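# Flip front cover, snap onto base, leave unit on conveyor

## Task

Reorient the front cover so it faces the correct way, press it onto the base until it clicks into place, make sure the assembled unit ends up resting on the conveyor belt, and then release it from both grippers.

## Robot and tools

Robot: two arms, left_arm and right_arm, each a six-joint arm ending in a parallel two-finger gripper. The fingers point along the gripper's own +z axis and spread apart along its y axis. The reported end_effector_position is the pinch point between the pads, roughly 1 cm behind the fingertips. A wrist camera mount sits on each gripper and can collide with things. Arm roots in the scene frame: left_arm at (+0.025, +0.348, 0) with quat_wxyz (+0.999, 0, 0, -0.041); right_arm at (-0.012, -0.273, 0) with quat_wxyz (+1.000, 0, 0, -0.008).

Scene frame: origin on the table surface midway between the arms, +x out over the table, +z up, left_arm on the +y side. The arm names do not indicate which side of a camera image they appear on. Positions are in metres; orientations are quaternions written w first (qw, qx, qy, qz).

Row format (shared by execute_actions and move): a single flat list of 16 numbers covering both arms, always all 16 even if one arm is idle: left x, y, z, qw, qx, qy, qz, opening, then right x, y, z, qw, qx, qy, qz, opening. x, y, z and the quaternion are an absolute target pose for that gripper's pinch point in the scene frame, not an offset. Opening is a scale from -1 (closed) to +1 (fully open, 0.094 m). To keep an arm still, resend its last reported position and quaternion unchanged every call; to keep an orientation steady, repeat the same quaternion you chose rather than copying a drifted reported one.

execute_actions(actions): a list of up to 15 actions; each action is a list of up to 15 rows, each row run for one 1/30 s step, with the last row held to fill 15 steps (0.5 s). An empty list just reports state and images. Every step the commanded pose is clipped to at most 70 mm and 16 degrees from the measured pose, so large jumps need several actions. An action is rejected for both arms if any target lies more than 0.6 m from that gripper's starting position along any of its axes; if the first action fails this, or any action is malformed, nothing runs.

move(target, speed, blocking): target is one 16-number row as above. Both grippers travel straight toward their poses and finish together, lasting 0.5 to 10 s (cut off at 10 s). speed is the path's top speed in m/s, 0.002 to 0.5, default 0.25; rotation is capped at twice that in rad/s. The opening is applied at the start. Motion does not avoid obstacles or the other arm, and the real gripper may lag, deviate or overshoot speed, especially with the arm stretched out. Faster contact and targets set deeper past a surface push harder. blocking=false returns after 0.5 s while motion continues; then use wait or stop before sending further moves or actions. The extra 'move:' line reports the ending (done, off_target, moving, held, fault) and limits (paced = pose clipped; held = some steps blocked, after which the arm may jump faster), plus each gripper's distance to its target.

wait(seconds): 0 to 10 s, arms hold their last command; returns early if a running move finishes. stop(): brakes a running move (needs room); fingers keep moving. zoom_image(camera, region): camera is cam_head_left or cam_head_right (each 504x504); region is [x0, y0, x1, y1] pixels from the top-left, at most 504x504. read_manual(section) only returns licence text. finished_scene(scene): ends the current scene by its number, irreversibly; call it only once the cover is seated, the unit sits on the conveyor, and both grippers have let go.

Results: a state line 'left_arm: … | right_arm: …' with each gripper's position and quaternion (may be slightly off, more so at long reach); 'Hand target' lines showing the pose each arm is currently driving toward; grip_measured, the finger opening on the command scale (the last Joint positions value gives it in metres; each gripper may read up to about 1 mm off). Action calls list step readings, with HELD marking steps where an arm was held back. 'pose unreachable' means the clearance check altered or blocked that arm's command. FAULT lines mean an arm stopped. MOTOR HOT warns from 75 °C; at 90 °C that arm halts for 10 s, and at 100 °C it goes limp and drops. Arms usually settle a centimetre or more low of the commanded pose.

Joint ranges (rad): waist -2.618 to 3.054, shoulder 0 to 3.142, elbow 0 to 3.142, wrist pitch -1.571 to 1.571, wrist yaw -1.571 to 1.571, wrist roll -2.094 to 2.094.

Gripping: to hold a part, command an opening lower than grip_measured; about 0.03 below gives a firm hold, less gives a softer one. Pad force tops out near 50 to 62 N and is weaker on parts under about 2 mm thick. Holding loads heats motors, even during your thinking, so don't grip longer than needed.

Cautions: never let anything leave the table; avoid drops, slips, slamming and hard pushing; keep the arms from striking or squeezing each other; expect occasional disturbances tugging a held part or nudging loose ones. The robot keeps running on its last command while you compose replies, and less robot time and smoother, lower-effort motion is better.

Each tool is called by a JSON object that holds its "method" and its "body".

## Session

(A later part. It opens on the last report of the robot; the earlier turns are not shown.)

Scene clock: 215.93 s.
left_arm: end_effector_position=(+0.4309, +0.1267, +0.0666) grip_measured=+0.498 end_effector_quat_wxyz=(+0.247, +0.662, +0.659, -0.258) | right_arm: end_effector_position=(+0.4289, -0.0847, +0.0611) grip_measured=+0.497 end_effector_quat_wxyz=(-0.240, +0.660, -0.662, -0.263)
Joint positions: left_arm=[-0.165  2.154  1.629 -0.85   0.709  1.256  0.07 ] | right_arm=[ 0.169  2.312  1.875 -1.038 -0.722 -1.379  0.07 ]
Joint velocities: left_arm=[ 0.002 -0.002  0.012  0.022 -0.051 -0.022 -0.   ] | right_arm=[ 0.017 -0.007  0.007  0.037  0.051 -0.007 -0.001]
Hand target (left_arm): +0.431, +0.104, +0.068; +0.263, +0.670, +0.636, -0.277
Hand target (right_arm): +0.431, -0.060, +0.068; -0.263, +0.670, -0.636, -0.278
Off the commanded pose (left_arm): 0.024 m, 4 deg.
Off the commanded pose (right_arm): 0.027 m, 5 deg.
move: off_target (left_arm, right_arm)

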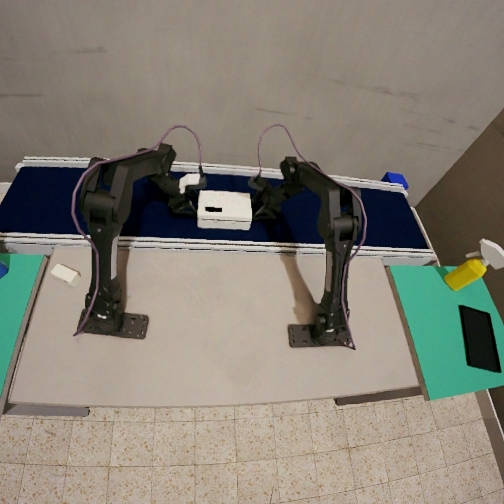

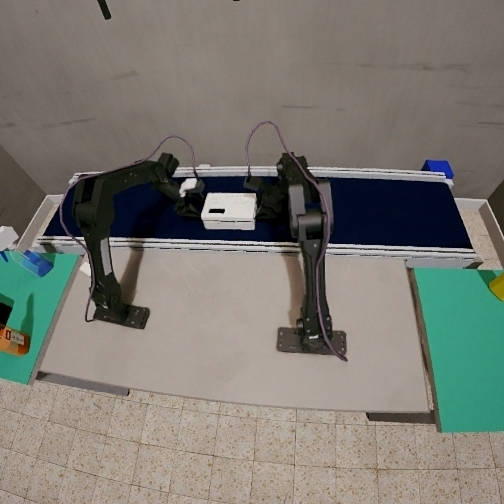

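{"method": "execute_actions", "body": {"actions": [[[0.432,0.103,0.08,0.264,0.67,0.636,-0.278,0.5,0.432,-0.059,0.076,0.264,-0.67,0.636,0.278,0.5]],[[0.432,0.103,0.09,0.264,0.67,0.636,-0.278,0.5,0.432,-0.059,0.085,0.264,-0.67,0.636,0.278,0.5]],[[0.432,0.103,0.1,0.264,0.67,0.636,-0.278,0.5,0.432,-0.059,0.094,0.264,-0.67,0.636,0.278,0.5]],[[0.432,0.103,0.11,0.264,0.67,0.636,-0.278,0.5,0.432,-0.059,0.103,0.264,-0.67,0.636,0.278,0.5]],[[0.432,0.103,0.12,0.264,0.67,0.636,-0.278,0.5,0.432,-0.059,0.113,0.264,-0.67,0.636,0.278,0.5]],[[0.432,0.103,0.13,0.264,0.67,0.636,-0.278,0.5,0.432,-0.059,0.123,0.264,-0.67,0.636,0.278,0.5]]]}}

{"method": "zoom_image", "body": {"camera": "cam_head_left", "region": [140,150,310,250]}}

Scene clock: 227.37 s.
left_arm: end_effector_position=(+0.4369, +0.1256, +0.1071) grip_measured=+0.498 end_effector_quat_wxyz=(+0.237, +0.661, +0.664, -0.255) | right_arm: end_effector_position=(+0.4341, -0.0855, +0.1007) grip_measured=+0.497 end_effector_quat_wxyz=(-0.231, +0.661, -0.667, -0.254)
Joint positions: left_arm=[-0.17   2.155  1.805 -1.038  0.692  1.248  0.07 ] | right_arm=[ 0.173  2.312  2.046 -1.206 -0.695 -1.368  0.07 ]
Joint velocities: left_arm=[-0.007 -0.007 -0.017 -0.037  0.051 -0.007  0.   ] | right_arm=[-0.012  0.002  0.002  0.081  0.066 -0.051  0.   ]
Hand target (left_arm): +0.432, +0.104, +0.130; +0.264, +0.670, +0.636, -0.277
Hand target (right_arm): +0.431, -0.060, +0.123; -0.263, +0.670, -0.636, -0.277
Off the commanded pose (left_arm): 0.033 m, 5 deg.
Off the commanded pose (right_arm): 0.035 m, 6 deg.
Step readings (end_effector_position; steps 1 to 15: 1st action; 16 to 30: 2nd action; 31 to 45: 3rd action; 46 to 60: 4th action; 61 to 75: 5th action; 76 to 90: 6th action):
0: left_arm (+0.4309, +0.1267, +0.0665) | right_arm (+0.4289, -0.0846, +0.0610)
1: left_arm (+0.4313, +0.1266, +0.0674) | right_arm (+0.4293, -0.0846, +0.0616)
2: left_arm (+0.4321, +0.1264, +0.0678) | right_arm (+0.4300, -0.0847, +0.0619)
4: left_arm (+0.4333, +0.1259, +0.0696) | right_arm (+0.4311, -0.0852, +0.0622)
8: left_arm (+0.4340, +0.1256, +0.0707) | right_arm (+0.4316, -0.0855, +0.0620)
15: left_arm (+0.4339, +0.1255, +0.0707) | right_arm (+0.4315, -0.0856, +0.0618)
16: left_arm (+0.4338, +0.1256, +0.0715) | right_arm (+0.4318, -0.0855, +0.0628)
17: left_arm (+0.4339, +0.1256, +0.0726) | right_arm (+0.4319, -0.0854, +0.0637)
19: left_arm (+0.4347, +0.1255, +0.0752) | right_arm (+0.4330, -0.0853, +0.0661)
23: left_arm (+0.4356, +0.1254, +0.0773) | right_arm (+0.4348, -0.0855, +0.0681)
30: left_arm (+0.4351, +0.1255, +0.0772) | right_arm (+0.4343, -0.0856, +0.0682)
31: left_arm (+0.4351, +0.1255, +0.0782) | right_arm (+0.4341, -0.0856, +0.0690)
32: left_arm (+0.4350, +0.1254, +0.0793) | right_arm (+0.4338, -0.0854, +0.0700)
34: left_arm (+0.4360, +0.1252, +0.0822) | right_arm (+0.4344, -0.0854, +0.0726)
38: left_arm (+0.4364, +0.1252, +0.0841) | right_arm (+0.4345, -0.0855, +0.0745)
45: left_arm (+0.4363, +0.1252, +0.0843) | right_arm (+0.4342, -0.0855, +0.0747)
46: left_arm (+0.4362, +0.1253, +0.0852) | right_arm (+0.4343, -0.0855, +0.0757)
47: left_arm (+0.4361, +0.1253, +0.0864) | right_arm (+0.4341, -0.0856, +0.0768)
49: left_arm (+0.4365, +0.1252, +0.0892) | right_arm (+0.4347, -0.0855, +0.0798)
53: left_arm (+0.4366, +0.1252, +0.0912) | right_arm (+0.4349, -0.0855, +0.0821)
60: left_arm (+0.4363, +0.1253, +0.0912) | right_arm (+0.4338, -0.0857, +0.0820)
61: left_arm (+0.4362, +0.1253, +0.0923) | right_arm (+0.4338, -0.0857, +0.0833)
62: left_arm (+0.4361, +0.1254, +0.0934) | right_arm (+0.4335, -0.0855, +0.0845)
64: left_arm (+0.4366, +0.1253, +0.0966) | right_arm (+0.4343, -0.0854, +0.0880)
68: left_arm (+0.4369, +0.1254, +0.0987) | right_arm (+0.4349, -0.0854, +0.0908)
75: left_arm (+0.4367, +0.1255, +0.0989) | right_arm (+0.4338, -0.0856, +0.0909)
76: left_arm (+0.4367, +0.1255, +0.1000) | right_arm (+0.4336, -0.0856, +0.0921)
77: left_arm (+0.4365, +0.1255, +0.1012) | right_arm (+0.4335, -0.0855, +0.0934)
79: left_arm (+0.4370, +0.1254, +0.1046) | right_arm (+0.4344, -0.0853, +0.0973)
83: left_arm (+0.4371, +0.1255, +0.1068) | right_arm (+0.4353, -0.0853, +0.1005)
90: end_effector_position above

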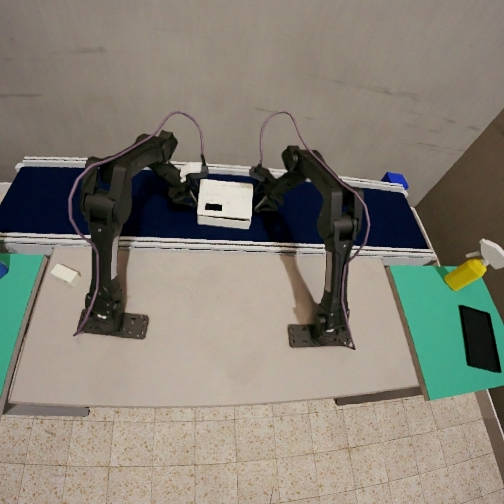

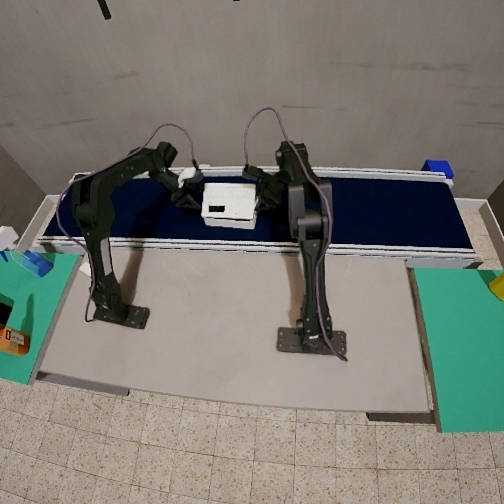

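Region (140, 150, 310, 250) of cam_head_left's 504x504 image, scaled by 2.965, with more detail than that image has; it fills the top 296 rows of this view, and the rest is white.

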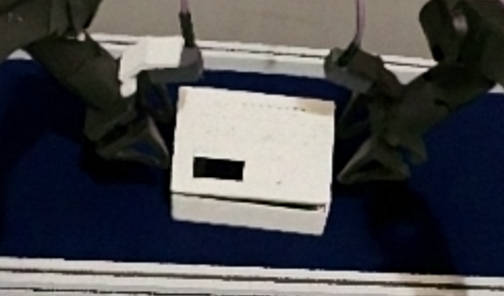

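{"method": "execute_actions", "body": {"actions": [[[0.42,0.103,0.135,0.264,0.67,0.636,-0.278,0.5,0.42,-0.059,0.128,0.264,-0.67,0.636,0.278,0.5]],[[0.41,0.103,0.138,0.264,0.67,0.636,-0.278,0.5,0.41,-0.059,0.131,0.264,-0.67,0.636,0.278,0.5]],[[0.40,0.103,0.138,0.264,0.67,0.636,-0.278,0.5,0.40,-0.059,0.131,0.264,-0.67,0.636,0.278,0.5]],[[0.39,0.103,0.138,0.264,0.67,0.636,-0.278,0.5,0.39,-0.059,0.131,0.264,-0.67,0.636,0.278,0.5]]]}}

{"method": "zoom_image", "body": {"camera": "cam_head_left", "region": [140,150,310,250]}}

{"method": "zoom_image", "body": {"camera": "cam_head_right", "region": [140,150,310,250]}}

Scene clock: 243.17 s.
left_arm: end_effector_position=(+0.3992, +0.1244, +0.1259) grip_measured=+0.499 end_effector_quat_wxyz=(+0.239, +0.662, +0.664, -0.253) | right_arm: end_effector_position=(+0.3967, -0.0853, +0.1117) grip_measured=+0.497 end_effector_quat_wxyz=(-0.226, +0.661, -0.669, -0.256)
Joint positions: left_arm=[-0.197  1.988  1.626 -0.997  0.684  1.213  0.07 ] | right_arm=[ 0.189  2.148  1.823 -1.148 -0.691 -1.35   0.07 ]
Joint velocities: left_arm=[ 0.017  0.007 -0.017 -0.022 -0.022 -0.037 -0.001] | right_arm=[-0.002 -0.012 -0.027  0.007 -0.007  0.007  0.   ]
Hand target (left_arm): +0.390, +0.104, +0.138; +0.262, +0.671, +0.636, -0.278
Hand target (right_arm): +0.389, -0.061, +0.131; -0.261, +0.671, -0.635, -0.279
Off the commanded pose (left_arm): 0.026 m, 5 deg.
Off the commanded pose (right_arm): 0.033 m, 6 deg.
Step readings (end_effector_position; steps 1 to 15: 1st action; 16 to 30: 2nd action; 31 to 45: 3rd action; 46 to 60: 4th action):
0: left_arm (+0.4369, +0.1256, +0.1071) | right_arm (+0.4340, -0.0855, +0.1007)
1: left_arm (+0.4364, +0.1254, +0.1081) | right_arm (+0.4337, -0.0855, +0.1011)
2: left_arm (+0.4348, +0.1254, +0.1092) | right_arm (+0.4327, -0.0853, +0.1015)
4: left_arm (+0.4325, +0.1252, +0.1141) | right_arm (+0.4317, -0.0854, +0.1038)
8: left_arm (+0.4321, +0.1248, +0.1234) | right_arm (+0.4317, -0.0855, +0.1083)
15: left_arm (+0.4320, +0.1247, +0.1246) | right_arm (+0.4317, -0.0855, +0.1090)
16: left_arm (+0.4313, +0.1247, +0.1244) | right_arm (+0.4307, -0.0854, +0.1086)
17: left_arm (+0.4287, +0.1246, +0.1242) | right_arm (+0.4273, -0.0855, +0.1080)
19: left_arm (+0.4239, +0.1245, +0.1246) | right_arm (+0.4219, -0.0854, +0.1083)
23: left_arm (+0.4218, +0.1246, +0.1258) | right_arm (+0.4193, -0.0855, +0.1111)
30: left_arm (+0.4212, +0.1247, +0.1252) | right_arm (+0.4186, -0.0853, +0.1112)
31: left_arm (+0.4204, +0.1246, +0.1249) | right_arm (+0.4179, -0.0854, +0.1106)
32: left_arm (+0.4176, +0.1250, +0.1243) | right_arm (+0.4153, -0.0851, +0.1104)
34: left_arm (+0.4119, +0.1248, +0.1241) | right_arm (+0.4096, -0.0851, +0.1104)
38: left_arm (+0.4094, +0.1246, +0.1255) | right_arm (+0.4069, -0.0853, +0.1121)
45: left_arm (+0.4095, +0.1246, +0.1257) | right_arm (+0.4071, -0.0853, +0.1119)
46: left_arm (+0.4089, +0.1245, +0.1254) | right_arm (+0.4065, -0.0854, +0.1114)
47: left_arm (+0.4070, +0.1247, +0.1251) | right_arm (+0.4043, -0.0854, +0.1110)
49: left_arm (+0.4017, +0.1246, +0.1252) | right_arm (+0.3989, -0.0853, +0.1109)
53: left_arm (+0.3990, +0.1245, +0.1262) | right_arm (+0.3963, -0.0853, +0.1123)
60: end_effector_position above

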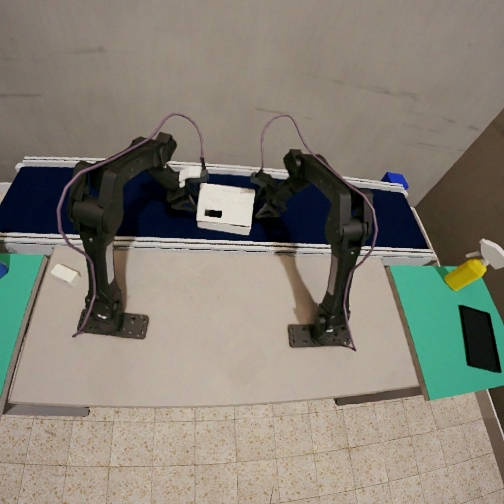

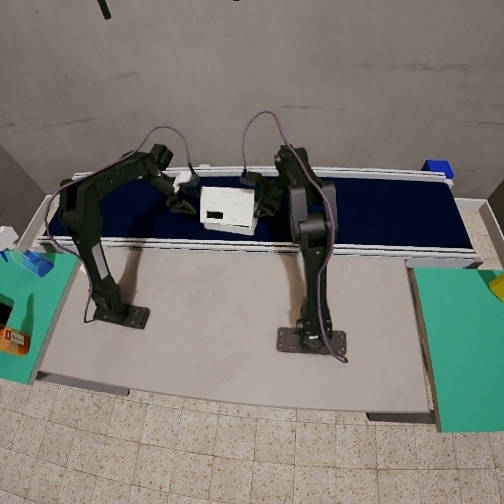

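Region (140, 150, 310, 250) of cam_head_left's 504x504 image, scaled by 2.965, with more detail than that image has; it fills the top 296 rows of this view, and the rest is white.

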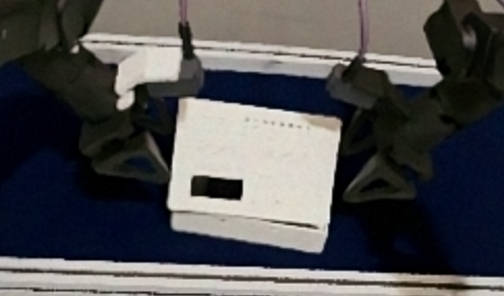

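Region (140, 150, 310, 250) of cam_head_right's 504x504 image, scaled by 2.965, with more detail than that image has; it fills the top 296 rows of this view, and the rest is white.

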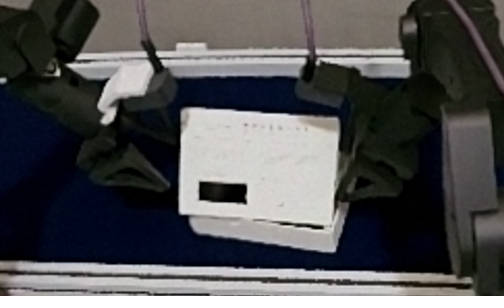

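{"method": "execute_actions", "body": {"actions": [[[0.39,0.103,0.118,0.264,0.67,0.636,-0.278,0.5,0.39,-0.059,0.108,0.264,-0.67,0.636,0.278,0.5]],[[0.393,0.103,0.108,0.264,0.67,0.636,-0.278,0.5,0.393,-0.059,0.098,0.264,-0.67,0.636,0.278,0.5]],[[0.396,0.103,0.098,0.264,0.67,0.636,-0.278,0.5,0.396,-0.059,0.089,0.264,-0.67,0.636,0.278,0.5]],[[0.399,0.103,0.088,0.264,0.67,0.636,-0.278,0.5,0.399,-0.059,0.08,0.264,-0.67,0.636,0.278,0.5]],[[0.402,0.103,0.078,0.264,0.67,0.636,-0.278,0.5,0.402,-0.059,0.071,0.264,-0.67,0.636,0.278,0.5]],[[0.404,0.103,0.069,0.264,0.67,0.636,-0.278,0.5,0.404,-0.059,0.063,0.264,-0.67,0.636,0.278,0.5]]]}}

{"method": "move", "body": {"target": [0.404,0.16,0.072,0.271,0.653,0.653,-0.271,0.5,0.404,-0.115,0.072,0.271,-0.653,0.653,0.271,0.5], "speed": 0.04}}

{"method": "zoom_image", "body": {"camera": "cam_head_left", "region": [140,150,310,250]}}

{"method": "zoom_image", "body": {"camera": "cam_head_right", "region": [140,150,310,250]}}

Scene clock: 257.10 s.
left_arm: end_effector_position=(+0.4110, +0.1245, +0.0759) grip_measured=+0.499 end_effector_quat_wxyz=(+0.249, +0.663, +0.663, -0.243) | right_arm: end_effector_position=(+0.4112, -0.0844, +0.0652) grip_measured=+0.497 end_effector_quat_wxyz=(-0.238, +0.668, -0.665, -0.235)
Joint positions: left_arm=[-0.192  2.047  1.51  -0.794  0.675  1.212  0.07 ] | right_arm=[ 0.192  2.198  1.721 -0.949 -0.669 -1.348  0.07 ]
Joint velocities: left_arm=[ 0.002  0.081 -0.012  0.066 -0.066 -0.022  0.001] | right_arm=[ 0.012 -0.002  0.007  0.022 -0.081  0.037 -0.   ]
Hand target (left_arm): +0.403, +0.104, +0.070; +0.263, +0.670, +0.636, -0.277
Hand target (right_arm): +0.403, -0.061, +0.064; -0.261, +0.671, -0.637, -0.277
Off the commanded pose (left_arm): 0.024 m, 5 deg.
Off the commanded pose (right_arm): 0.026 m, 7 deg.
Step readings (end_effector_position; steps 1 to 15: 1st action; 16 to 30: 2nd action; 31 to 45: 3rd action; 46 to 60: 4th action; 61 to 75: 5th action; 76 to 90: 6th action):
0: left_arm (+0.3993, +0.1244, +0.1259) | right_arm (+0.3968, -0.0853, +0.1117)
1: left_arm (+0.3994, +0.1244, +0.1242) | right_arm (+0.3970, -0.0853, +0.1096)
2: left_arm (+0.3996, +0.1243, +0.1220) | right_arm (+0.3968, -0.0853, +0.1070)
4: left_arm (+0.3986, +0.1244, +0.1162) | right_arm (+0.3945, -0.0853, +0.1001)
8: left_arm (+0.3957, +0.1244, +0.1107) | right_arm (+0.3907, -0.0849, +0.0934)
15: left_arm (+0.3965, +0.1242, +0.1108) | right_arm (+0.3931, -0.0849, +0.0932)
16: left_arm (+0.3968, +0.1241, +0.1104) | right_arm (+0.3937, -0.0849, +0.0932)
17: left_arm (+0.3973, +0.1241, +0.1099) | right_arm (+0.3945, -0.0849, +0.0932)
19: left_arm (+0.3980, +0.1243, +0.1086) | right_arm (+0.3959, -0.0849, +0.0931)
23: left_arm (+0.3987, +0.1244, +0.1078) | right_arm (+0.3975, -0.0848, +0.0931)
30: left_arm (+0.3993, +0.1244, +0.1076) | right_arm (+0.3984, -0.0847, +0.0932)
31: left_arm (+0.3996, +0.1244, +0.1069) | right_arm (+0.3987, -0.0848, +0.0925)
32: left_arm (+0.4002, +0.1242, +0.1065) | right_arm (+0.3990, -0.0848, +0.0919)
34: left_arm (+0.4012, +0.1241, +0.1040) | right_arm (+0.3994, -0.0849, +0.0897)
38: left_arm (+0.4028, +0.1239, +0.1005) | right_arm (+0.4000, -0.0850, +0.0859)
45: left_arm (+0.4032, +0.1240, +0.0998) | right_arm (+0.4002, -0.0851, +0.0850)
46: left_arm (+0.4035, +0.1239, +0.0991) | right_arm (+0.4004, -0.0851, +0.0845)
47: left_arm (+0.4043, +0.1238, +0.0983) | right_arm (+0.4010, -0.0851, +0.0837)
49: left_arm (+0.4056, +0.1239, +0.0950) | right_arm (+0.4021, -0.0850, +0.0809)
53: left_arm (+0.4069, +0.1242, +0.0899) | right_arm (+0.4032, -0.0849, +0.0761)
60: left_arm (+0.4071, +0.1242, +0.0895) | right_arm (+0.4034, -0.0848, +0.0757)
61: left_arm (+0.4073, +0.1241, +0.0889) | right_arm (+0.4036, -0.0848, +0.0752)
62: left_arm (+0.4081, +0.1240, +0.0880) | right_arm (+0.4042, -0.0848, +0.0743)
64: left_arm (+0.4095, +0.1241, +0.0850) | right_arm (+0.4051, -0.0848, +0.0718)
68: left_arm (+0.4109, +0.1242, +0.0804) | right_arm (+0.4060, -0.0847, +0.0676)
75: left_arm (+0.4110, +0.1242, +0.0803) | right_arm (+0.4065, -0.0846, +0.0673)
76: left_arm (+0.4111, +0.1242, +0.0797) | right_arm (+0.4067, -0.0846, +0.0670)
77: left_arm (+0.4111, +0.1243, +0.0793) | right_arm (+0.4070, -0.0846, +0.0665)
79: left_arm (+0.4110, +0.1244, +0.0791) | right_arm (+0.4078, -0.0845, +0.0650)
83: left_arm (+0.4108, +0.1245, +0.0781) | right_arm (+0.4099, -0.0843, +0.0652)
90: end_effector_position above

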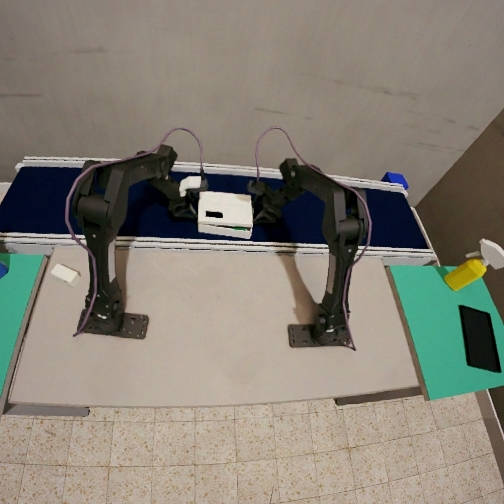

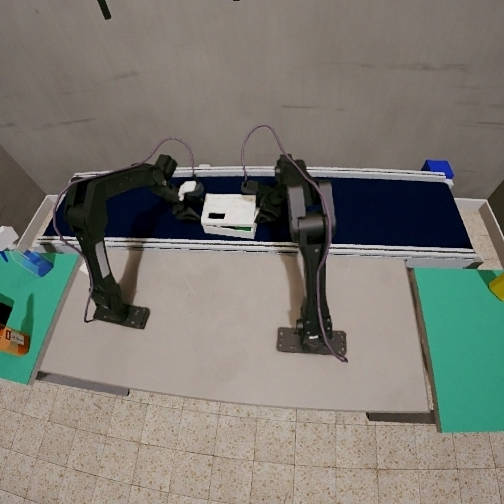

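Scene clock: 258.67 s.
left_arm: end_effector_position=(+0.4110, +0.1601, +0.0653) grip_measured=+0.499 end_effector_quat_wxyz=(+0.266, +0.654, +0.659, -0.260) | right_arm: end_effector_position=(+0.4126, -0.1146, +0.0655) grip_measured=+0.497 end_effector_quat_wxyz=(-0.270, +0.657, -0.655, -0.259)
Joint positions: left_arm=[-0.087  2.048  1.444 -0.792  0.746  1.325  0.07 ] | right_arm=[ 0.095  2.198  1.683 -0.961 -0.762 -1.455  0.07 ]
Joint velocities: left_arm=[ 0.002 -0.002  0.002  0.037  0.037 -0.037  0.   ] | right_arm=[-0.012  0.002  0.002 -0.022 -0.066 -0.007 -0.   ]
Hand target (left_arm): +0.404, +0.160, +0.072; +0.271, +0.653, +0.653, -0.271
Hand target (right_arm): +0.404, -0.115, +0.072; -0.271, +0.653, -0.653, -0.271
Off the commanded pose (left_arm): 0.010 m, 2 deg.
Off the commanded pose (right_arm): 0.011 m, 1 deg.
move: off_target (right_arm)

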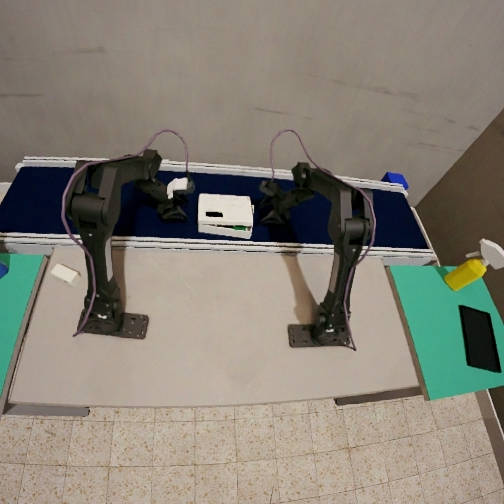

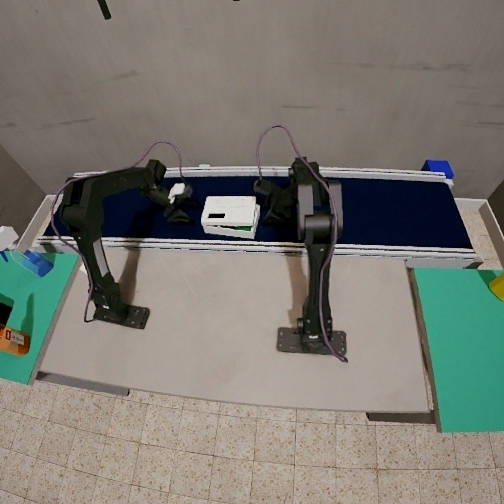

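Region (140, 150, 310, 250) of cam_head_left's 504x504 image, scaled by 2.965, with more detail than that image has; it fills the top 296 rows of this view, and the rest is white.

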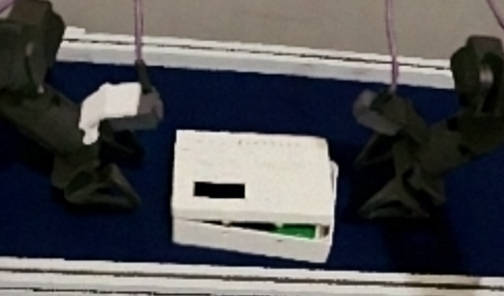

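Region (140, 150, 310, 250) of cam_head_right's 504x504 image, scaled by 2.965, with more detail than that image has; it fills the top 296 rows of this view, and the rest is white.

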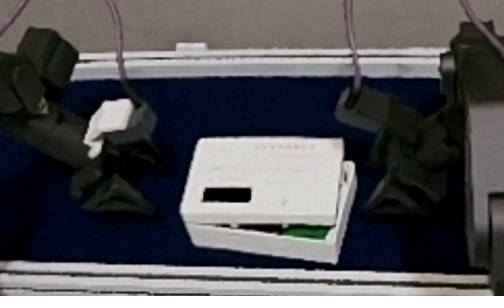

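{"method": "move", "body": {"target": [0.415,0.15,0.08,0.268,0.662,0.645,-0.274,0.5,0.415,-0.105,0.082,0.268,-0.662,0.645,0.274,0.5], "speed": 0.04}}

{"method": "move", "body": {"target": [0.415,0.103,0.076,0.268,0.662,0.645,-0.274,0.5,0.415,-0.059,0.08,0.268,-0.662,0.645,0.274,0.5], "speed": 0.03}}

Scene clock: 269.40 s.
left_arm: end_effector_position=(+0.4173, +0.1556, +0.0816) grip_measured=+0.499 end_effector_quat_wxyz=(+0.273, +0.661, +0.650, -0.257) | right_arm: end_effector_position=(+0.4148, -0.1105, +0.0827) grip_measured=+0.497 end_effector_quat_wxyz=(-0.269, +0.661, -0.650, -0.261)
Joint positions: left_arm=[-0.094  2.048  1.509 -0.844  0.75   1.336  0.07 ] | right_arm=[ 0.104  2.198  1.752 -1.033 -0.764 -1.463  0.07 ]
Joint velocities: left_arm=[ 0.007 -0.012 -0.002 -0.007  0.022 -0.022  0.   ] | right_arm=[ 0.017  0.002 -0.002 -0.022 -0.007  0.007  0.001]
Hand target (left_arm): +0.415, +0.150, +0.080; +0.269, +0.661, +0.645, -0.273
Hand target (right_arm): +0.415, -0.105, +0.082; -0.268, +0.661, -0.645, -0.273
Off the commanded pose (left_arm): 0.006 m, 2 deg.
Off the commanded pose (right_arm): 0.006 m, 2 deg.
move: done

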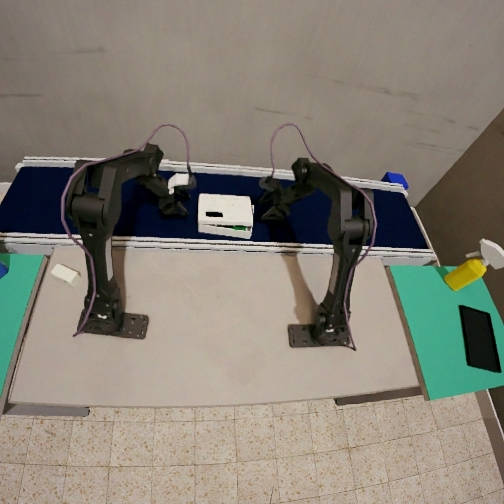

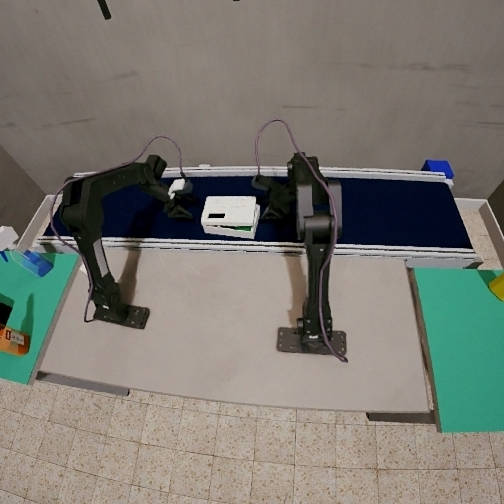

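Scene clock: 271.40 s.
left_arm: end_effector_position=(+0.4133, +0.1183, +0.0814) grip_measured=+0.499 end_effector_quat_wxyz=(+0.267, +0.659, +0.652, -0.264) | right_arm: end_effector_position=(+0.4116, -0.0764, +0.0822) grip_measured=+0.497 end_effector_quat_wxyz=(-0.259, +0.656, -0.657, -0.266)
Joint positions: left_arm=[-0.186  2.059  1.519 -0.78   0.736  1.215  0.07 ] | right_arm=[ 0.185  2.198  1.752 -0.978 -0.749 -1.342  0.07 ]
Joint velocities: left_arm=[ 0.002  0.012  0.007 -0.007 -0.066 -0.022  0.001] | right_arm=[ 0.007  0.002  0.007 -0.037  0.022  0.066 -0.001]
Hand target (left_arm): +0.415, +0.103, +0.076; +0.268, +0.662, +0.645, -0.273
Hand target (right_arm): +0.414, -0.060, +0.080; -0.267, +0.662, -0.645, -0.274
Off the commanded pose (left_arm): 0.016 m, 1 deg.
Off the commanded pose (right_arm): 0.018 m, 2 deg.
move: off_target (left_arm, right_arm)

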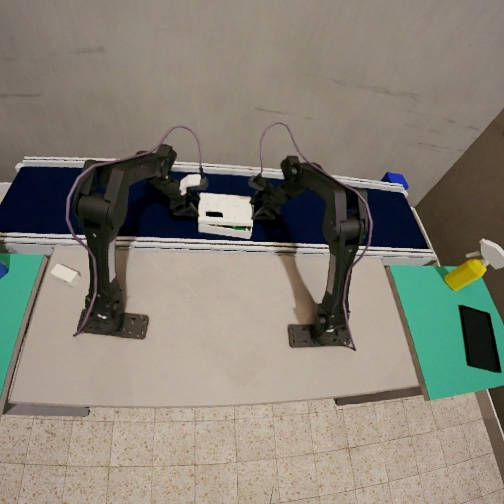

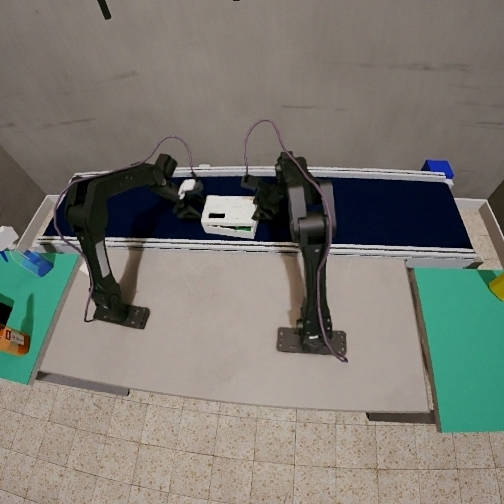

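Too high; backing off and lowering.

{"method": "move", "body": {"target": [0.415,0.15,0.075,0.268,0.662,0.645,-0.274,0.5,0.415,-0.105,0.075,0.268,-0.662,0.645,0.274,0.5], "speed": 0.04}}

{"method": "move", "body": {"target": [0.415,0.15,0.063,0.268,0.662,0.645,-0.274,0.5,0.415,-0.105,0.065,0.268,-0.662,0.645,0.274,0.5], "speed": 0.03}}

Scene clock: 279.33 s.
left_arm: end_effector_position=(+0.4209, +0.1504, +0.0807) grip_measured=+0.499 end_effector_quat_wxyz=(+0.277, +0.665, +0.645, -0.254) | right_arm: end_effector_position=(+0.4180, -0.1050, +0.0831) grip_measured=+0.497 end_effector_quat_wxyz=(-0.276, +0.667, -0.643, -0.255)
Joint positions: left_arm=[-0.105  2.059  1.519 -0.827  0.748  1.333  0.07 ] | right_arm=[ 0.116  2.198  1.752 -1.007 -0.763 -1.46   0.07 ]
Joint velocities: left_arm=[-0.007 -0.017 -0.017 -0.007  0.066  0.022 -0.001] | right_arm=[ 0.007 -0.007 -0.017 -0.051  0.066 -0.037 -0.001]
Hand target (left_arm): +0.415, +0.150, +0.075; +0.269, +0.661, +0.645, -0.274
Hand target (right_arm): +0.415, -0.105, +0.075; -0.269, +0.661, -0.645, -0.273
Off the commanded pose (left_arm): 0.008 m, 3 deg.
Off the commanded pose (right_arm): 0.009 m, 2 deg.
move: off_target (left_arm)

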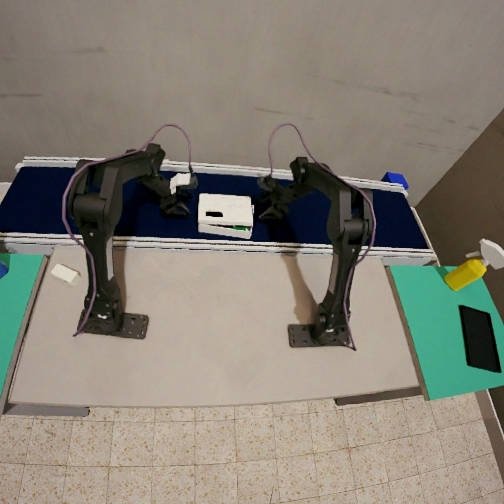

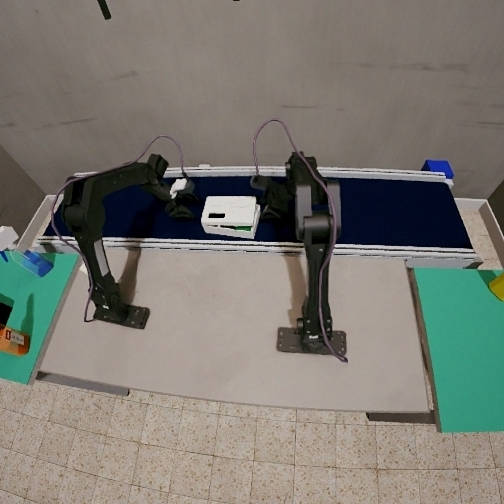

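Scene clock: 280.43 s.
left_arm: end_effector_position=(+0.4218, +0.1501, +0.0739) grip_measured=+0.499 end_effector_quat_wxyz=(+0.274, +0.666, +0.645, -0.256) | right_arm: end_effector_position=(+0.4170, -0.1052, +0.0719) grip_measured=+0.497 end_effector_quat_wxyz=(-0.267, +0.666, -0.646, -0.262)
Joint positions: left_arm=[-0.105  2.077  1.519 -0.818  0.749  1.337  0.07 ] | right_arm=[ 0.116  2.225  1.752 -1.007 -0.763 -1.464  0.07 ]
Joint velocities: left_arm=[ 0.007  0.012 -0.002  0.037 -0.11   0.022  0.   ] | right_arm=[-0.002 -0.007  0.002 -0.066  0.037 -0.066 -0.001]
Hand target (left_arm): +0.415, +0.150, +0.063; +0.268, +0.661, +0.645, -0.274
Hand target (right_arm): +0.415, -0.105, +0.065; -0.268, +0.661, -0.645, -0.274
Off the commanded pose (left_arm): 0.013 m, 2 deg.
Off the commanded pose (right_arm): 0.007 m, 1 deg.
move: off_target (left_arm)

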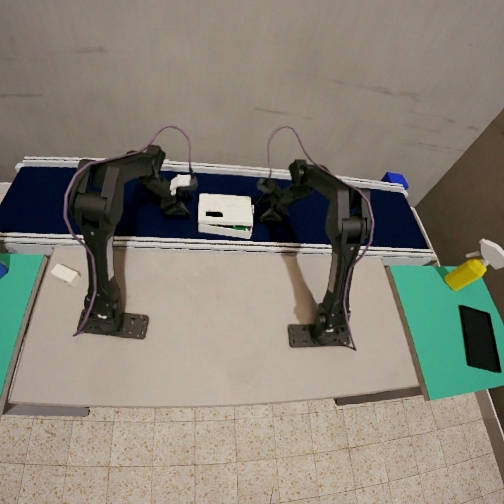

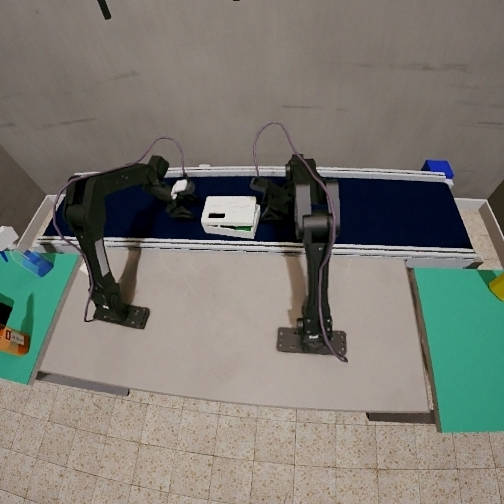

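{"method": "execute_actions", "body": {"actions": [[[0.415,0.142,0.058,0.268,0.662,0.645,-0.274,0.5,0.415,-0.097,0.062,0.268,-0.662,0.645,0.274,0.5]],[[0.415,0.132,0.058,0.268,0.662,0.645,-0.274,0.5,0.415,-0.088,0.062,0.268,-0.662,0.645,0.274,0.5]],[[0.415,0.122,0.06,0.268,0.662,0.645,-0.274,0.5,0.415,-0.078,0.064,0.268,-0.662,0.645,0.274,0.5]],[[0.415,0.112,0.064,0.268,0.662,0.645,-0.274,0.5,0.415,-0.068,0.066,0.268,-0.662,0.645,0.274,0.5]],[[0.415,0.102,0.068,0.268,0.662,0.645,-0.274,0.5,0.415,-0.059,0.068,0.268,-0.662,0.645,0.274,0.5]],[[0.415,0.102,0.08,0.268,0.662,0.645,-0.274,0.5,0.415,-0.059,0.08,0.268,-0.662,0.645,0.274,0.5]],[[0.415,0.102,0.09,0.268,0.662,0.645,-0.274,0.5,0.415,-0.059,0.09,0.268,-0.662,0.645,0.274,0.5]],[[0.415,0.102,0.1,0.268,0.662,0.645,-0.274,0.5,0.415,-0.059,0.1,0.268,-0.662,0.645,0.274,0.5]],[[0.415,0.102,0.11,0.268,0.662,0.645,-0.274,0.5,0.415,-0.059,0.11,0.268,-0.662,0.645,0.274,0.5]]]}}

{"method": "zoom_image", "body": {"camera": "cam_head_left", "region": [140,150,310,250]}}

{"method": "zoom_image", "body": {"camera": "cam_head_right", "region": [140,150,310,250]}}

Scene clock: 299.03 s.
left_arm: end_effector_position=(+0.4187, +0.1249, +0.0871) grip_measured=+0.499 end_effector_quat_wxyz=(+0.243, +0.662, +0.664, -0.247) | right_arm: end_effector_position=(+0.4181, -0.0850, +0.0833) grip_measured=+0.497 end_effector_quat_wxyz=(-0.237, +0.660, -0.669, -0.245)
Joint positions: left_arm=[-0.186  2.077  1.603 -0.879  0.679  1.222  0.07 ] | right_arm=[ 0.182  2.221  1.825 -1.045 -0.687 -1.344  0.07 ]
Joint velocities: left_arm=[-0.032  0.017 -0.007 -0.022 -0.081 -0.037 -0.002] | right_arm=[-0.007 -0.012 -0.002 -0.022 -0.066  0.037  0.   ]
Hand target (left_arm): +0.415, +0.103, +0.110; +0.267, +0.662, +0.644, -0.274
Hand target (right_arm): +0.414, -0.060, +0.110; -0.267, +0.662, -0.644, -0.274
Off the commanded pose (left_arm): 0.033 m, 5 deg.
Off the commanded pose (right_arm): 0.037 m, 6 deg.
Step readings (end_effector_position; steps 1 to 15: 1st action; 16 to 30: 2nd action; 31 to 45: 3rd action; 46 to 60: 4th action; 61 to 75: 5th action; 76 to 90: 6th action; 91 to 105: 7th action; 106 to 120: 8th action; 121 to 135: 9th action):
0: left_arm (+0.4218, +0.1501, +0.0739) | right_arm (+0.4170, -0.1051, +0.0720)
1: left_arm (+0.4221, +0.1499, +0.0733) | right_arm (+0.4174, -0.1049, +0.0720)
2: left_arm (+0.4222, +0.1494, +0.0726) | right_arm (+0.4181, -0.1045, +0.0721)
4: left_arm (+0.4210, +0.1481, +0.0709) | right_arm (+0.4190, -0.1036, +0.0722)
8: left_arm (+0.4204, +0.1464, +0.0700) | right_arm (+0.4199, -0.1021, +0.0724)
15: left_arm (+0.4217, +0.1460, +0.0703) | right_arm (+0.4206, -0.1020, +0.0724)
16: left_arm (+0.4217, +0.1452, +0.0704) | right_arm (+0.4207, -0.1013, +0.0725)
17: left_arm (+0.4218, +0.1436, +0.0706) | right_arm (+0.4209, -0.1001, +0.0726)
19: left_arm (+0.4208, +0.1393, +0.0709) | right_arm (+0.4206, -0.0963, +0.0727)
23: left_arm (+0.4196, +0.1342, +0.0712) | right_arm (+0.4197, -0.0911, +0.0729)
30: left_arm (+0.4204, +0.1340, +0.0714) | right_arm (+0.4204, -0.0908, +0.0730)
31: left_arm (+0.4204, +0.1333, +0.0715) | right_arm (+0.4204, -0.0901, +0.0730)
32: left_arm (+0.4203, +0.1320, +0.0716) | right_arm (+0.4205, -0.0890, +0.0731)
34: left_arm (+0.4192, +0.1285, +0.0718) | right_arm (+0.4200, -0.0857, +0.0732)
38: left_arm (+0.4195, +0.1269, +0.0719) | right_arm (+0.4204, -0.0842, +0.0733)
45: left_arm (+0.4199, +0.1268, +0.0720) | right_arm (+0.4208, -0.0842, +0.0733)
46: left_arm (+0.4197, +0.1261, +0.0720) | right_arm (+0.4207, -0.0835, +0.0733)
47: left_arm (+0.4196, +0.1260, +0.0717) | right_arm (+0.4207, -0.0836, +0.0729)
49: left_arm (+0.4198, +0.1259, +0.0716) | right_arm (+0.4207, -0.0836, +0.0728)
53: left_arm (+0.4199, +0.1259, +0.0716) | right_arm (+0.4208, -0.0837, +0.0727)
60: left_arm (+0.4199, +0.1259, +0.0716) | right_arm (+0.4208, -0.0837, +0.0727)
61: left_arm (+0.4196, +0.1253, +0.0714) | right_arm (+0.4207, -0.0832, +0.0726)
62: left_arm (+0.4200, +0.1253, +0.0714) | right_arm (+0.4206, -0.0832, +0.0722)
64: left_arm (+0.4203, +0.1254, +0.0714) | right_arm (+0.4212, -0.0836, +0.0718)
68: left_arm (+0.4205, +0.1254, +0.0713) | right_arm (+0.4216, -0.0839, +0.0716)
75: left_arm (+0.4205, +0.1254, +0.0712) | right_arm (+0.4216, -0.0839, +0.0715)
76: left_arm (+0.4208, +0.1256, +0.0720) | right_arm (+0.4217, -0.0840, +0.0720)
77: left_arm (+0.4210, +0.1255, +0.0723) | right_arm (+0.4216, -0.0839, +0.0719)
79: left_arm (+0.4210, +0.1256, +0.0722) | right_arm (+0.4216, -0.0840, +0.0719)
83: left_arm (+0.4209, +0.1256, +0.0722) | right_arm (+0.4217, -0.0840, +0.0719)
90: left_arm (+0.4209, +0.1256, +0.0722) | right_arm (+0.4211, -0.0842, +0.0695)
91: left_arm (+0.4210, +0.1256, +0.0729) | right_arm (+0.4211, -0.0842, +0.0699)
92: left_arm (+0.4209, +0.1255, +0.0733) | right_arm (+0.4209, -0.0842, +0.0700)
94: left_arm (+0.4203, +0.1253, +0.0739) | right_arm (+0.4207, -0.0844, +0.0705)
98: left_arm (+0.4192, +0.1252, +0.0740) | right_arm (+0.4199, -0.0845, +0.0706)
105: left_arm (+0.4188, +0.1251, +0.0743) | right_arm (+0.4192, -0.0845, +0.0707)
106: left_arm (+0.4188, +0.1252, +0.0751) | right_arm (+0.4191, -0.0846, +0.0716)
107: left_arm (+0.4186, +0.1250, +0.0761) | right_arm (+0.4190, -0.0846, +0.0725)
109: left_arm (+0.4190, +0.1249, +0.0786) | right_arm (+0.4196, -0.0847, +0.0747)
113: left_arm (+0.4195, +0.1248, +0.0807) | right_arm (+0.4196, -0.0850, +0.0763)
120: left_arm (+0.4184, +0.1251, +0.0804) | right_arm (+0.4179, -0.0848, +0.0761)
121: left_arm (+0.4183, +0.1251, +0.0813) | right_arm (+0.4178, -0.0846, +0.0772)
122: left_arm (+0.4181, +0.1250, +0.0823) | right_arm (+0.4175, -0.0846, +0.0781)
124: left_arm (+0.4191, +0.1247, +0.0852) | right_arm (+0.4184, -0.0846, +0.0811)
128: left_arm (+0.4195, +0.1247, +0.0872) | right_arm (+0.4191, -0.0849, +0.0832)
135: end_effector_position above

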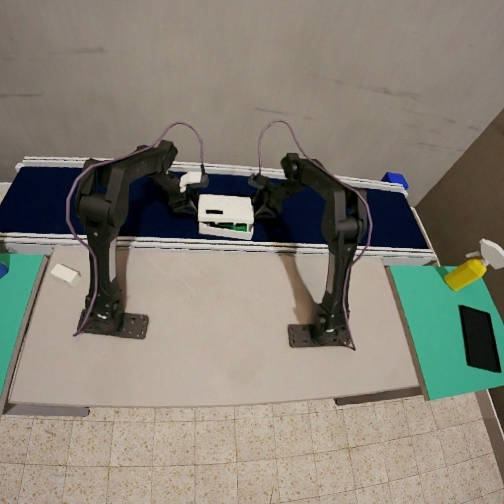

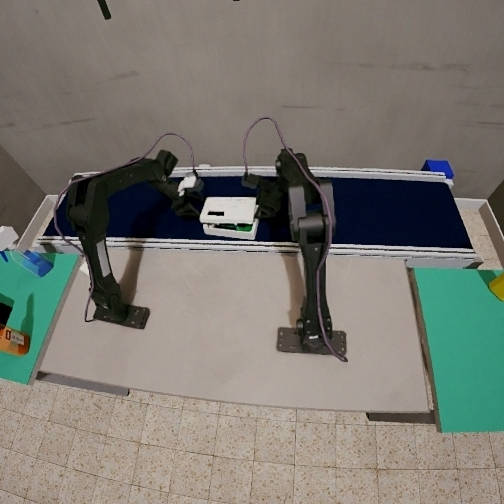

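Region (140, 150, 310, 250) of cam_head_left's 504x504 image, scaled by 2.965, with more detail than that image has; it fills the top 296 rows of this view, and the rest is white.

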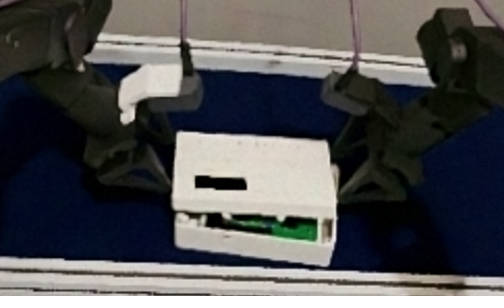

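Region (140, 150, 310, 250) of cam_head_right's 504x504 image, scaled by 2.965, with more detail than that image has; it fills the top 296 rows of this view, and the rest is white.

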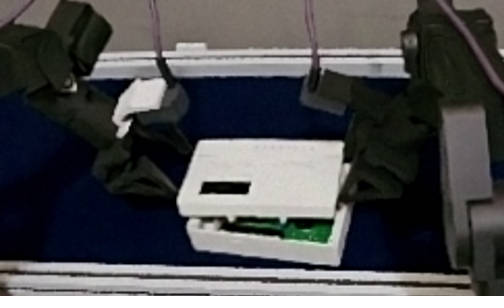

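{"method": "execute_actions", "body": {"actions": [[[0.405,0.102,0.113,0.268,0.662,0.645,-0.274,0.5,0.405,-0.059,0.117,0.268,-0.662,0.645,0.274,0.5]],[[0.395,0.102,0.113,0.268,0.662,0.645,-0.274,0.5,0.395,-0.059,0.117,0.268,-0.662,0.645,0.274,0.5]],[[0.385,0.102,0.113,0.268,0.662,0.645,-0.274,0.5,0.385,-0.059,0.117,0.268,-0.662,0.645,0.274,0.5]],[[0.375,0.102,0.113,0.268,0.662,0.645,-0.274,0.5,0.375,-0.059,0.117,0.268,-0.662,0.645,0.274,0.5]],[[0.365,0.102,0.113,0.268,0.662,0.645,-0.274,0.5,0.365,-0.059,0.117,0.268,-0.662,0.645,0.274,0.5]],[[0.355,0.102,0.113,0.268,0.662,0.645,-0.274,0.5,0.355,-0.059,0.117,0.268,-0.662,0.645,0.274,0.5]]]}}

{"method": "zoom_image", "body": {"camera": "cam_head_left", "region": [140,160,310,260]}}

{"method": "zoom_image", "body": {"camera": "cam_head_right", "region": [140,160,310,260]}}

Scene clock: 314.43 s.
left_arm: end_effector_position=(+0.3612, +0.1040, +0.1082) grip_measured=+0.499 end_effector_quat_wxyz=(+0.262, +0.667, +0.646, -0.262) | right_arm: end_effector_position=(+0.3595, -0.0615, +0.1096) grip_measured=+0.497 end_effector_quat_wxyz=(-0.256, +0.665, -0.648, -0.268)
Joint positions: left_arm=[-0.265  1.859  1.35  -0.762  0.708  1.144  0.07 ] | right_arm=[ 0.245  1.99   1.543 -0.943 -0.742 -1.297  0.07 ]
Joint velocities: left_arm=[-0.002 -0.012 -0.007  0.051 -0.081 -0.007 -0.   ] | right_arm=[-0.002 -0.012 -0.017  0.051 -0.007  0.095  0.   ]
Hand target (left_arm): +0.355, +0.102, +0.113; +0.268, +0.662, +0.644, -0.273
Hand target (right_arm): +0.355, -0.059, +0.117; -0.267, +0.662, -0.644, -0.274
Off the commanded pose (left_arm): 0.008 m, 2 deg.
Off the commanded pose (right_arm): 0.009 m, 2 deg.
Step readings (end_effector_position; steps 1 to 15: 1st action; 16 to 30: 2nd action; 31 to 45: 3rd action; 46 to 60: 4th action; 61 to 75: 5th action; 76 to 90: 6th action):
0: left_arm (+0.4187, +0.1249, +0.0870) | right_arm (+0.4180, -0.0850, +0.0833)
1: left_arm (+0.4185, +0.1246, +0.0878) | right_arm (+0.4180, -0.0848, +0.0839)
2: left_arm (+0.4181, +0.1246, +0.0890) | right_arm (+0.4176, -0.0848, +0.0848)
4: left_arm (+0.4174, +0.1242, +0.0932) | right_arm (+0.4173, -0.0850, +0.0881)
8: left_arm (+0.4177, +0.1240, +0.0999) | right_arm (+0.4171, -0.0853, +0.0941)
15: left_arm (+0.4177, +0.1240, +0.1002) | right_arm (+0.4169, -0.0854, +0.0949)
16: left_arm (+0.4169, +0.1240, +0.0998) | right_arm (+0.4160, -0.0854, +0.0947)
17: left_arm (+0.4141, +0.1242, +0.0991) | right_arm (+0.4133, -0.0853, +0.0945)
19: left_arm (+0.4081, +0.1240, +0.0980) | right_arm (+0.4087, -0.0850, +0.0946)
23: left_arm (+0.4050, +0.1237, +0.0975) | right_arm (+0.4073, -0.0851, +0.0973)
30: left_arm (+0.4050, +0.1238, +0.0974) | right_arm (+0.4073, -0.0851, +0.0984)
31: left_arm (+0.4042, +0.1240, +0.0971) | right_arm (+0.4065, -0.0851, +0.0982)
32: left_arm (+0.4017, +0.1242, +0.0967) | right_arm (+0.4035, -0.0849, +0.0976)
34: left_arm (+0.3954, +0.1241, +0.0961) | right_arm (+0.3975, -0.0846, +0.0970)
38: left_arm (+0.3927, +0.1238, +0.0967) | right_arm (+0.3948, -0.0846, +0.0981)
45: left_arm (+0.3928, +0.1239, +0.0969) | right_arm (+0.3948, -0.0846, +0.0986)
46: left_arm (+0.3921, +0.1240, +0.0967) | right_arm (+0.3941, -0.0846, +0.0982)
47: left_arm (+0.3898, +0.1242, +0.0962) | right_arm (+0.3915, -0.0846, +0.0976)
49: left_arm (+0.3851, +0.1242, +0.0956) | right_arm (+0.3858, -0.0843, +0.0970)
53: left_arm (+0.3854, +0.1248, +0.0957) | right_arm (+0.3852, -0.0836, +0.0975)
60: left_arm (+0.3856, +0.1249, +0.0960) | right_arm (+0.3857, -0.0837, +0.0981)
61: left_arm (+0.3851, +0.1249, +0.0959) | right_arm (+0.3849, -0.0838, +0.0976)
62: left_arm (+0.3827, +0.1250, +0.0955) | right_arm (+0.3823, -0.0839, +0.0973)
64: left_arm (+0.3773, +0.1246, +0.0952) | right_arm (+0.3769, -0.0837, +0.0967)
68: left_arm (+0.3763, +0.1246, +0.0962) | right_arm (+0.3762, -0.0838, +0.0978)
75: left_arm (+0.3762, +0.1247, +0.0960) | right_arm (+0.3762, -0.0839, +0.0981)
76: left_arm (+0.3757, +0.1248, +0.0960) | right_arm (+0.3756, -0.0838, +0.0978)
77: left_arm (+0.3733, +0.1249, +0.0956) | right_arm (+0.3729, -0.0838, +0.0973)
79: left_arm (+0.3659, +0.1199, +0.0978) | right_arm (+0.3656, -0.0788, +0.0993)
83: left_arm (+0.3593, +0.1073, +0.1050) | right_arm (+0.3585, -0.0650, +0.1064)
90: end_effector_position above

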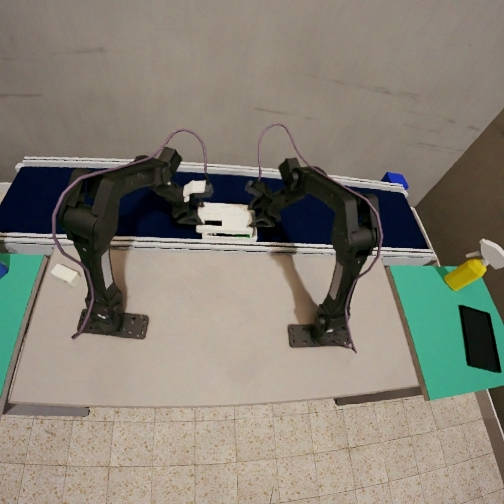

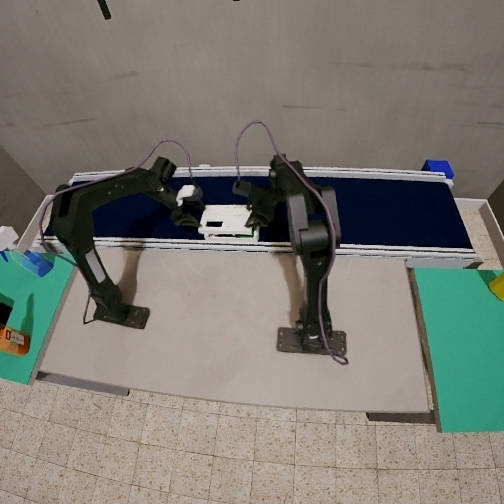

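Region (140, 160, 310, 260) of cam_head_left's 504x504 image, scaled by 2.965, with more detail than that image has; it fills the top 296 rows of this view, and the rest is white.

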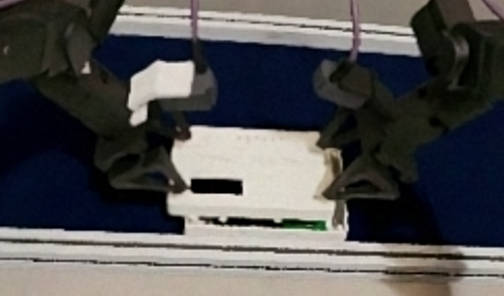

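Region (140, 160, 310, 260) of cam_head_right's 504x504 image, scaled by 2.965, with more detail than that image has; it fills the top 296 rows of this view, and the rest is white.

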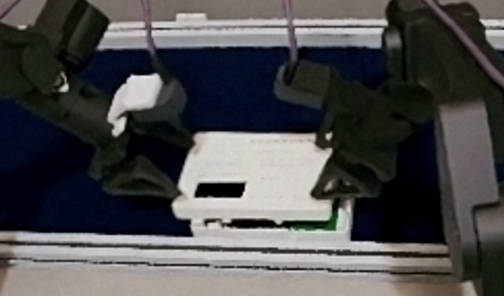

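{"method": "move", "body": {"target": [0.385,0.2,0.11,0,0,0.766,-0.643,0,0.385,-0.105,0.1,0.268,-0.662,0.645,0.274,0.5], "speed": 0.15}}

{"method": "move", "body": {"target": [0.385,0.19,0.066,0,0,0.766,-0.643,0,0.385,-0.1,0.066,0.268,-0.662,0.645,0.274,0.5], "speed": 0.04}}

Scene clock: 343.37 s.
left_arm: end_effector_position=(+0.3847, +0.1993, +0.1145) grip_measured=+0.001 end_effector_quat_wxyz=(+0.008, +0.016, +0.772, -0.635) | right_arm: end_effector_position=(+0.3806, -0.1049, +0.0975) grip_measured=+0.497 end_effector_quat_wxyz=(-0.265, +0.665, -0.646, -0.265)
Joint positions: left_arm=[ 0.152  2.165  1.414 -1.197  1.361  0.416  0.047] | right_arm=[ 0.125  2.065  1.603 -1.018 -0.764 -1.453  0.07 ]
Joint velocities: left_arm=[ 0.012  0.002 -0.002  0.022 -0.007 -0.051 -0.   ] | right_arm=[ 0.002  0.002  0.007 -0.037  0.022 -0.037  0.001]
Hand target (left_arm): +0.384, +0.200, +0.110; +0.001, -0.001, +0.765, -0.644
Hand target (right_arm): +0.385, -0.105, +0.100; -0.269, +0.661, -0.645, -0.274
Off the commanded pose (left_arm): 0.005 m, 2 deg.
Off the commanded pose (right_arm): 0.005 m, 1 deg.
move: done

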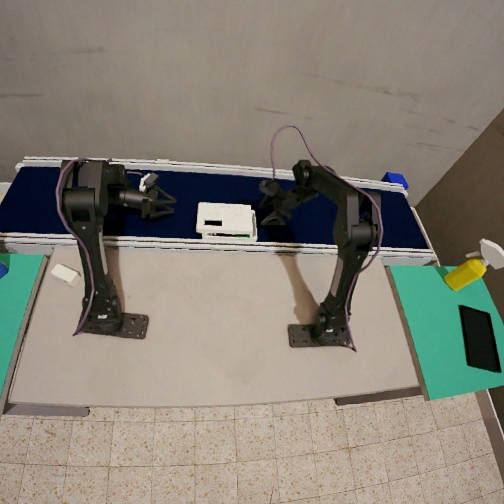

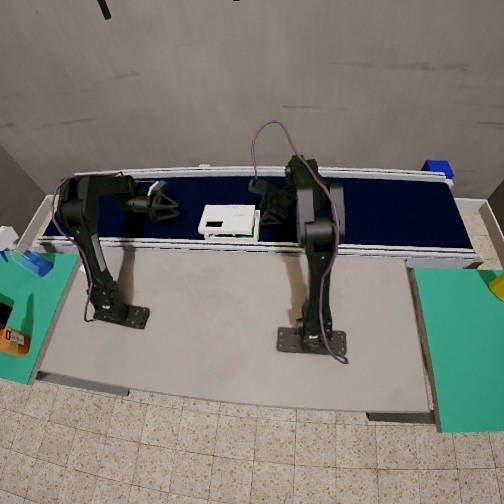

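Scene clock: 345.03 s.
left_arm: end_effector_position=(+0.3873, +0.1937, +0.0700) grip_measured=+0.001 end_effector_quat_wxyz=(+0.004, +0.006, +0.773, -0.634) | right_arm: end_effector_position=(+0.3907, -0.1042, +0.0765) grip_measured=+0.497 end_effector_quat_wxyz=(-0.274, +0.668, -0.643, -0.256)
Joint positions: left_arm=[ 0.136  2.233  1.335 -0.945  1.366  0.292  0.047] | right_arm=[ 0.125  2.102  1.574 -0.923 -0.761 -1.453  0.07 ]
Joint velocities: left_arm=[-0.012 -0.012 -0.012  0.022 -0.037 -0.051 -0.001] | right_arm=[ 0.017  0.002  0.002  0.022 -0.022  0.007 -0.001]
Hand target (left_arm): +0.384, +0.190, +0.066; -0.001, +0.001, +0.766, -0.643
Hand target (right_arm): +0.385, -0.100, +0.066; -0.268, +0.662, -0.645, -0.274
Off the commanded pose (left_arm): 0.006 m, 2 deg.
Off the commanded pose (right_arm): 0.013 m, 2 deg.
move: off_target (right_arm)

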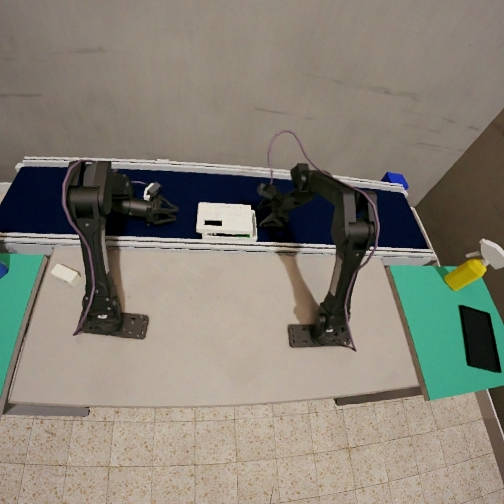

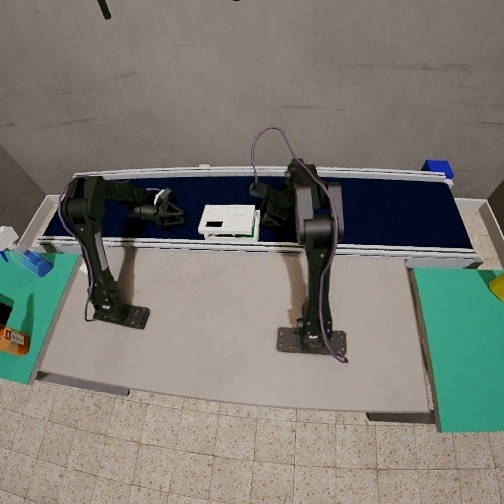

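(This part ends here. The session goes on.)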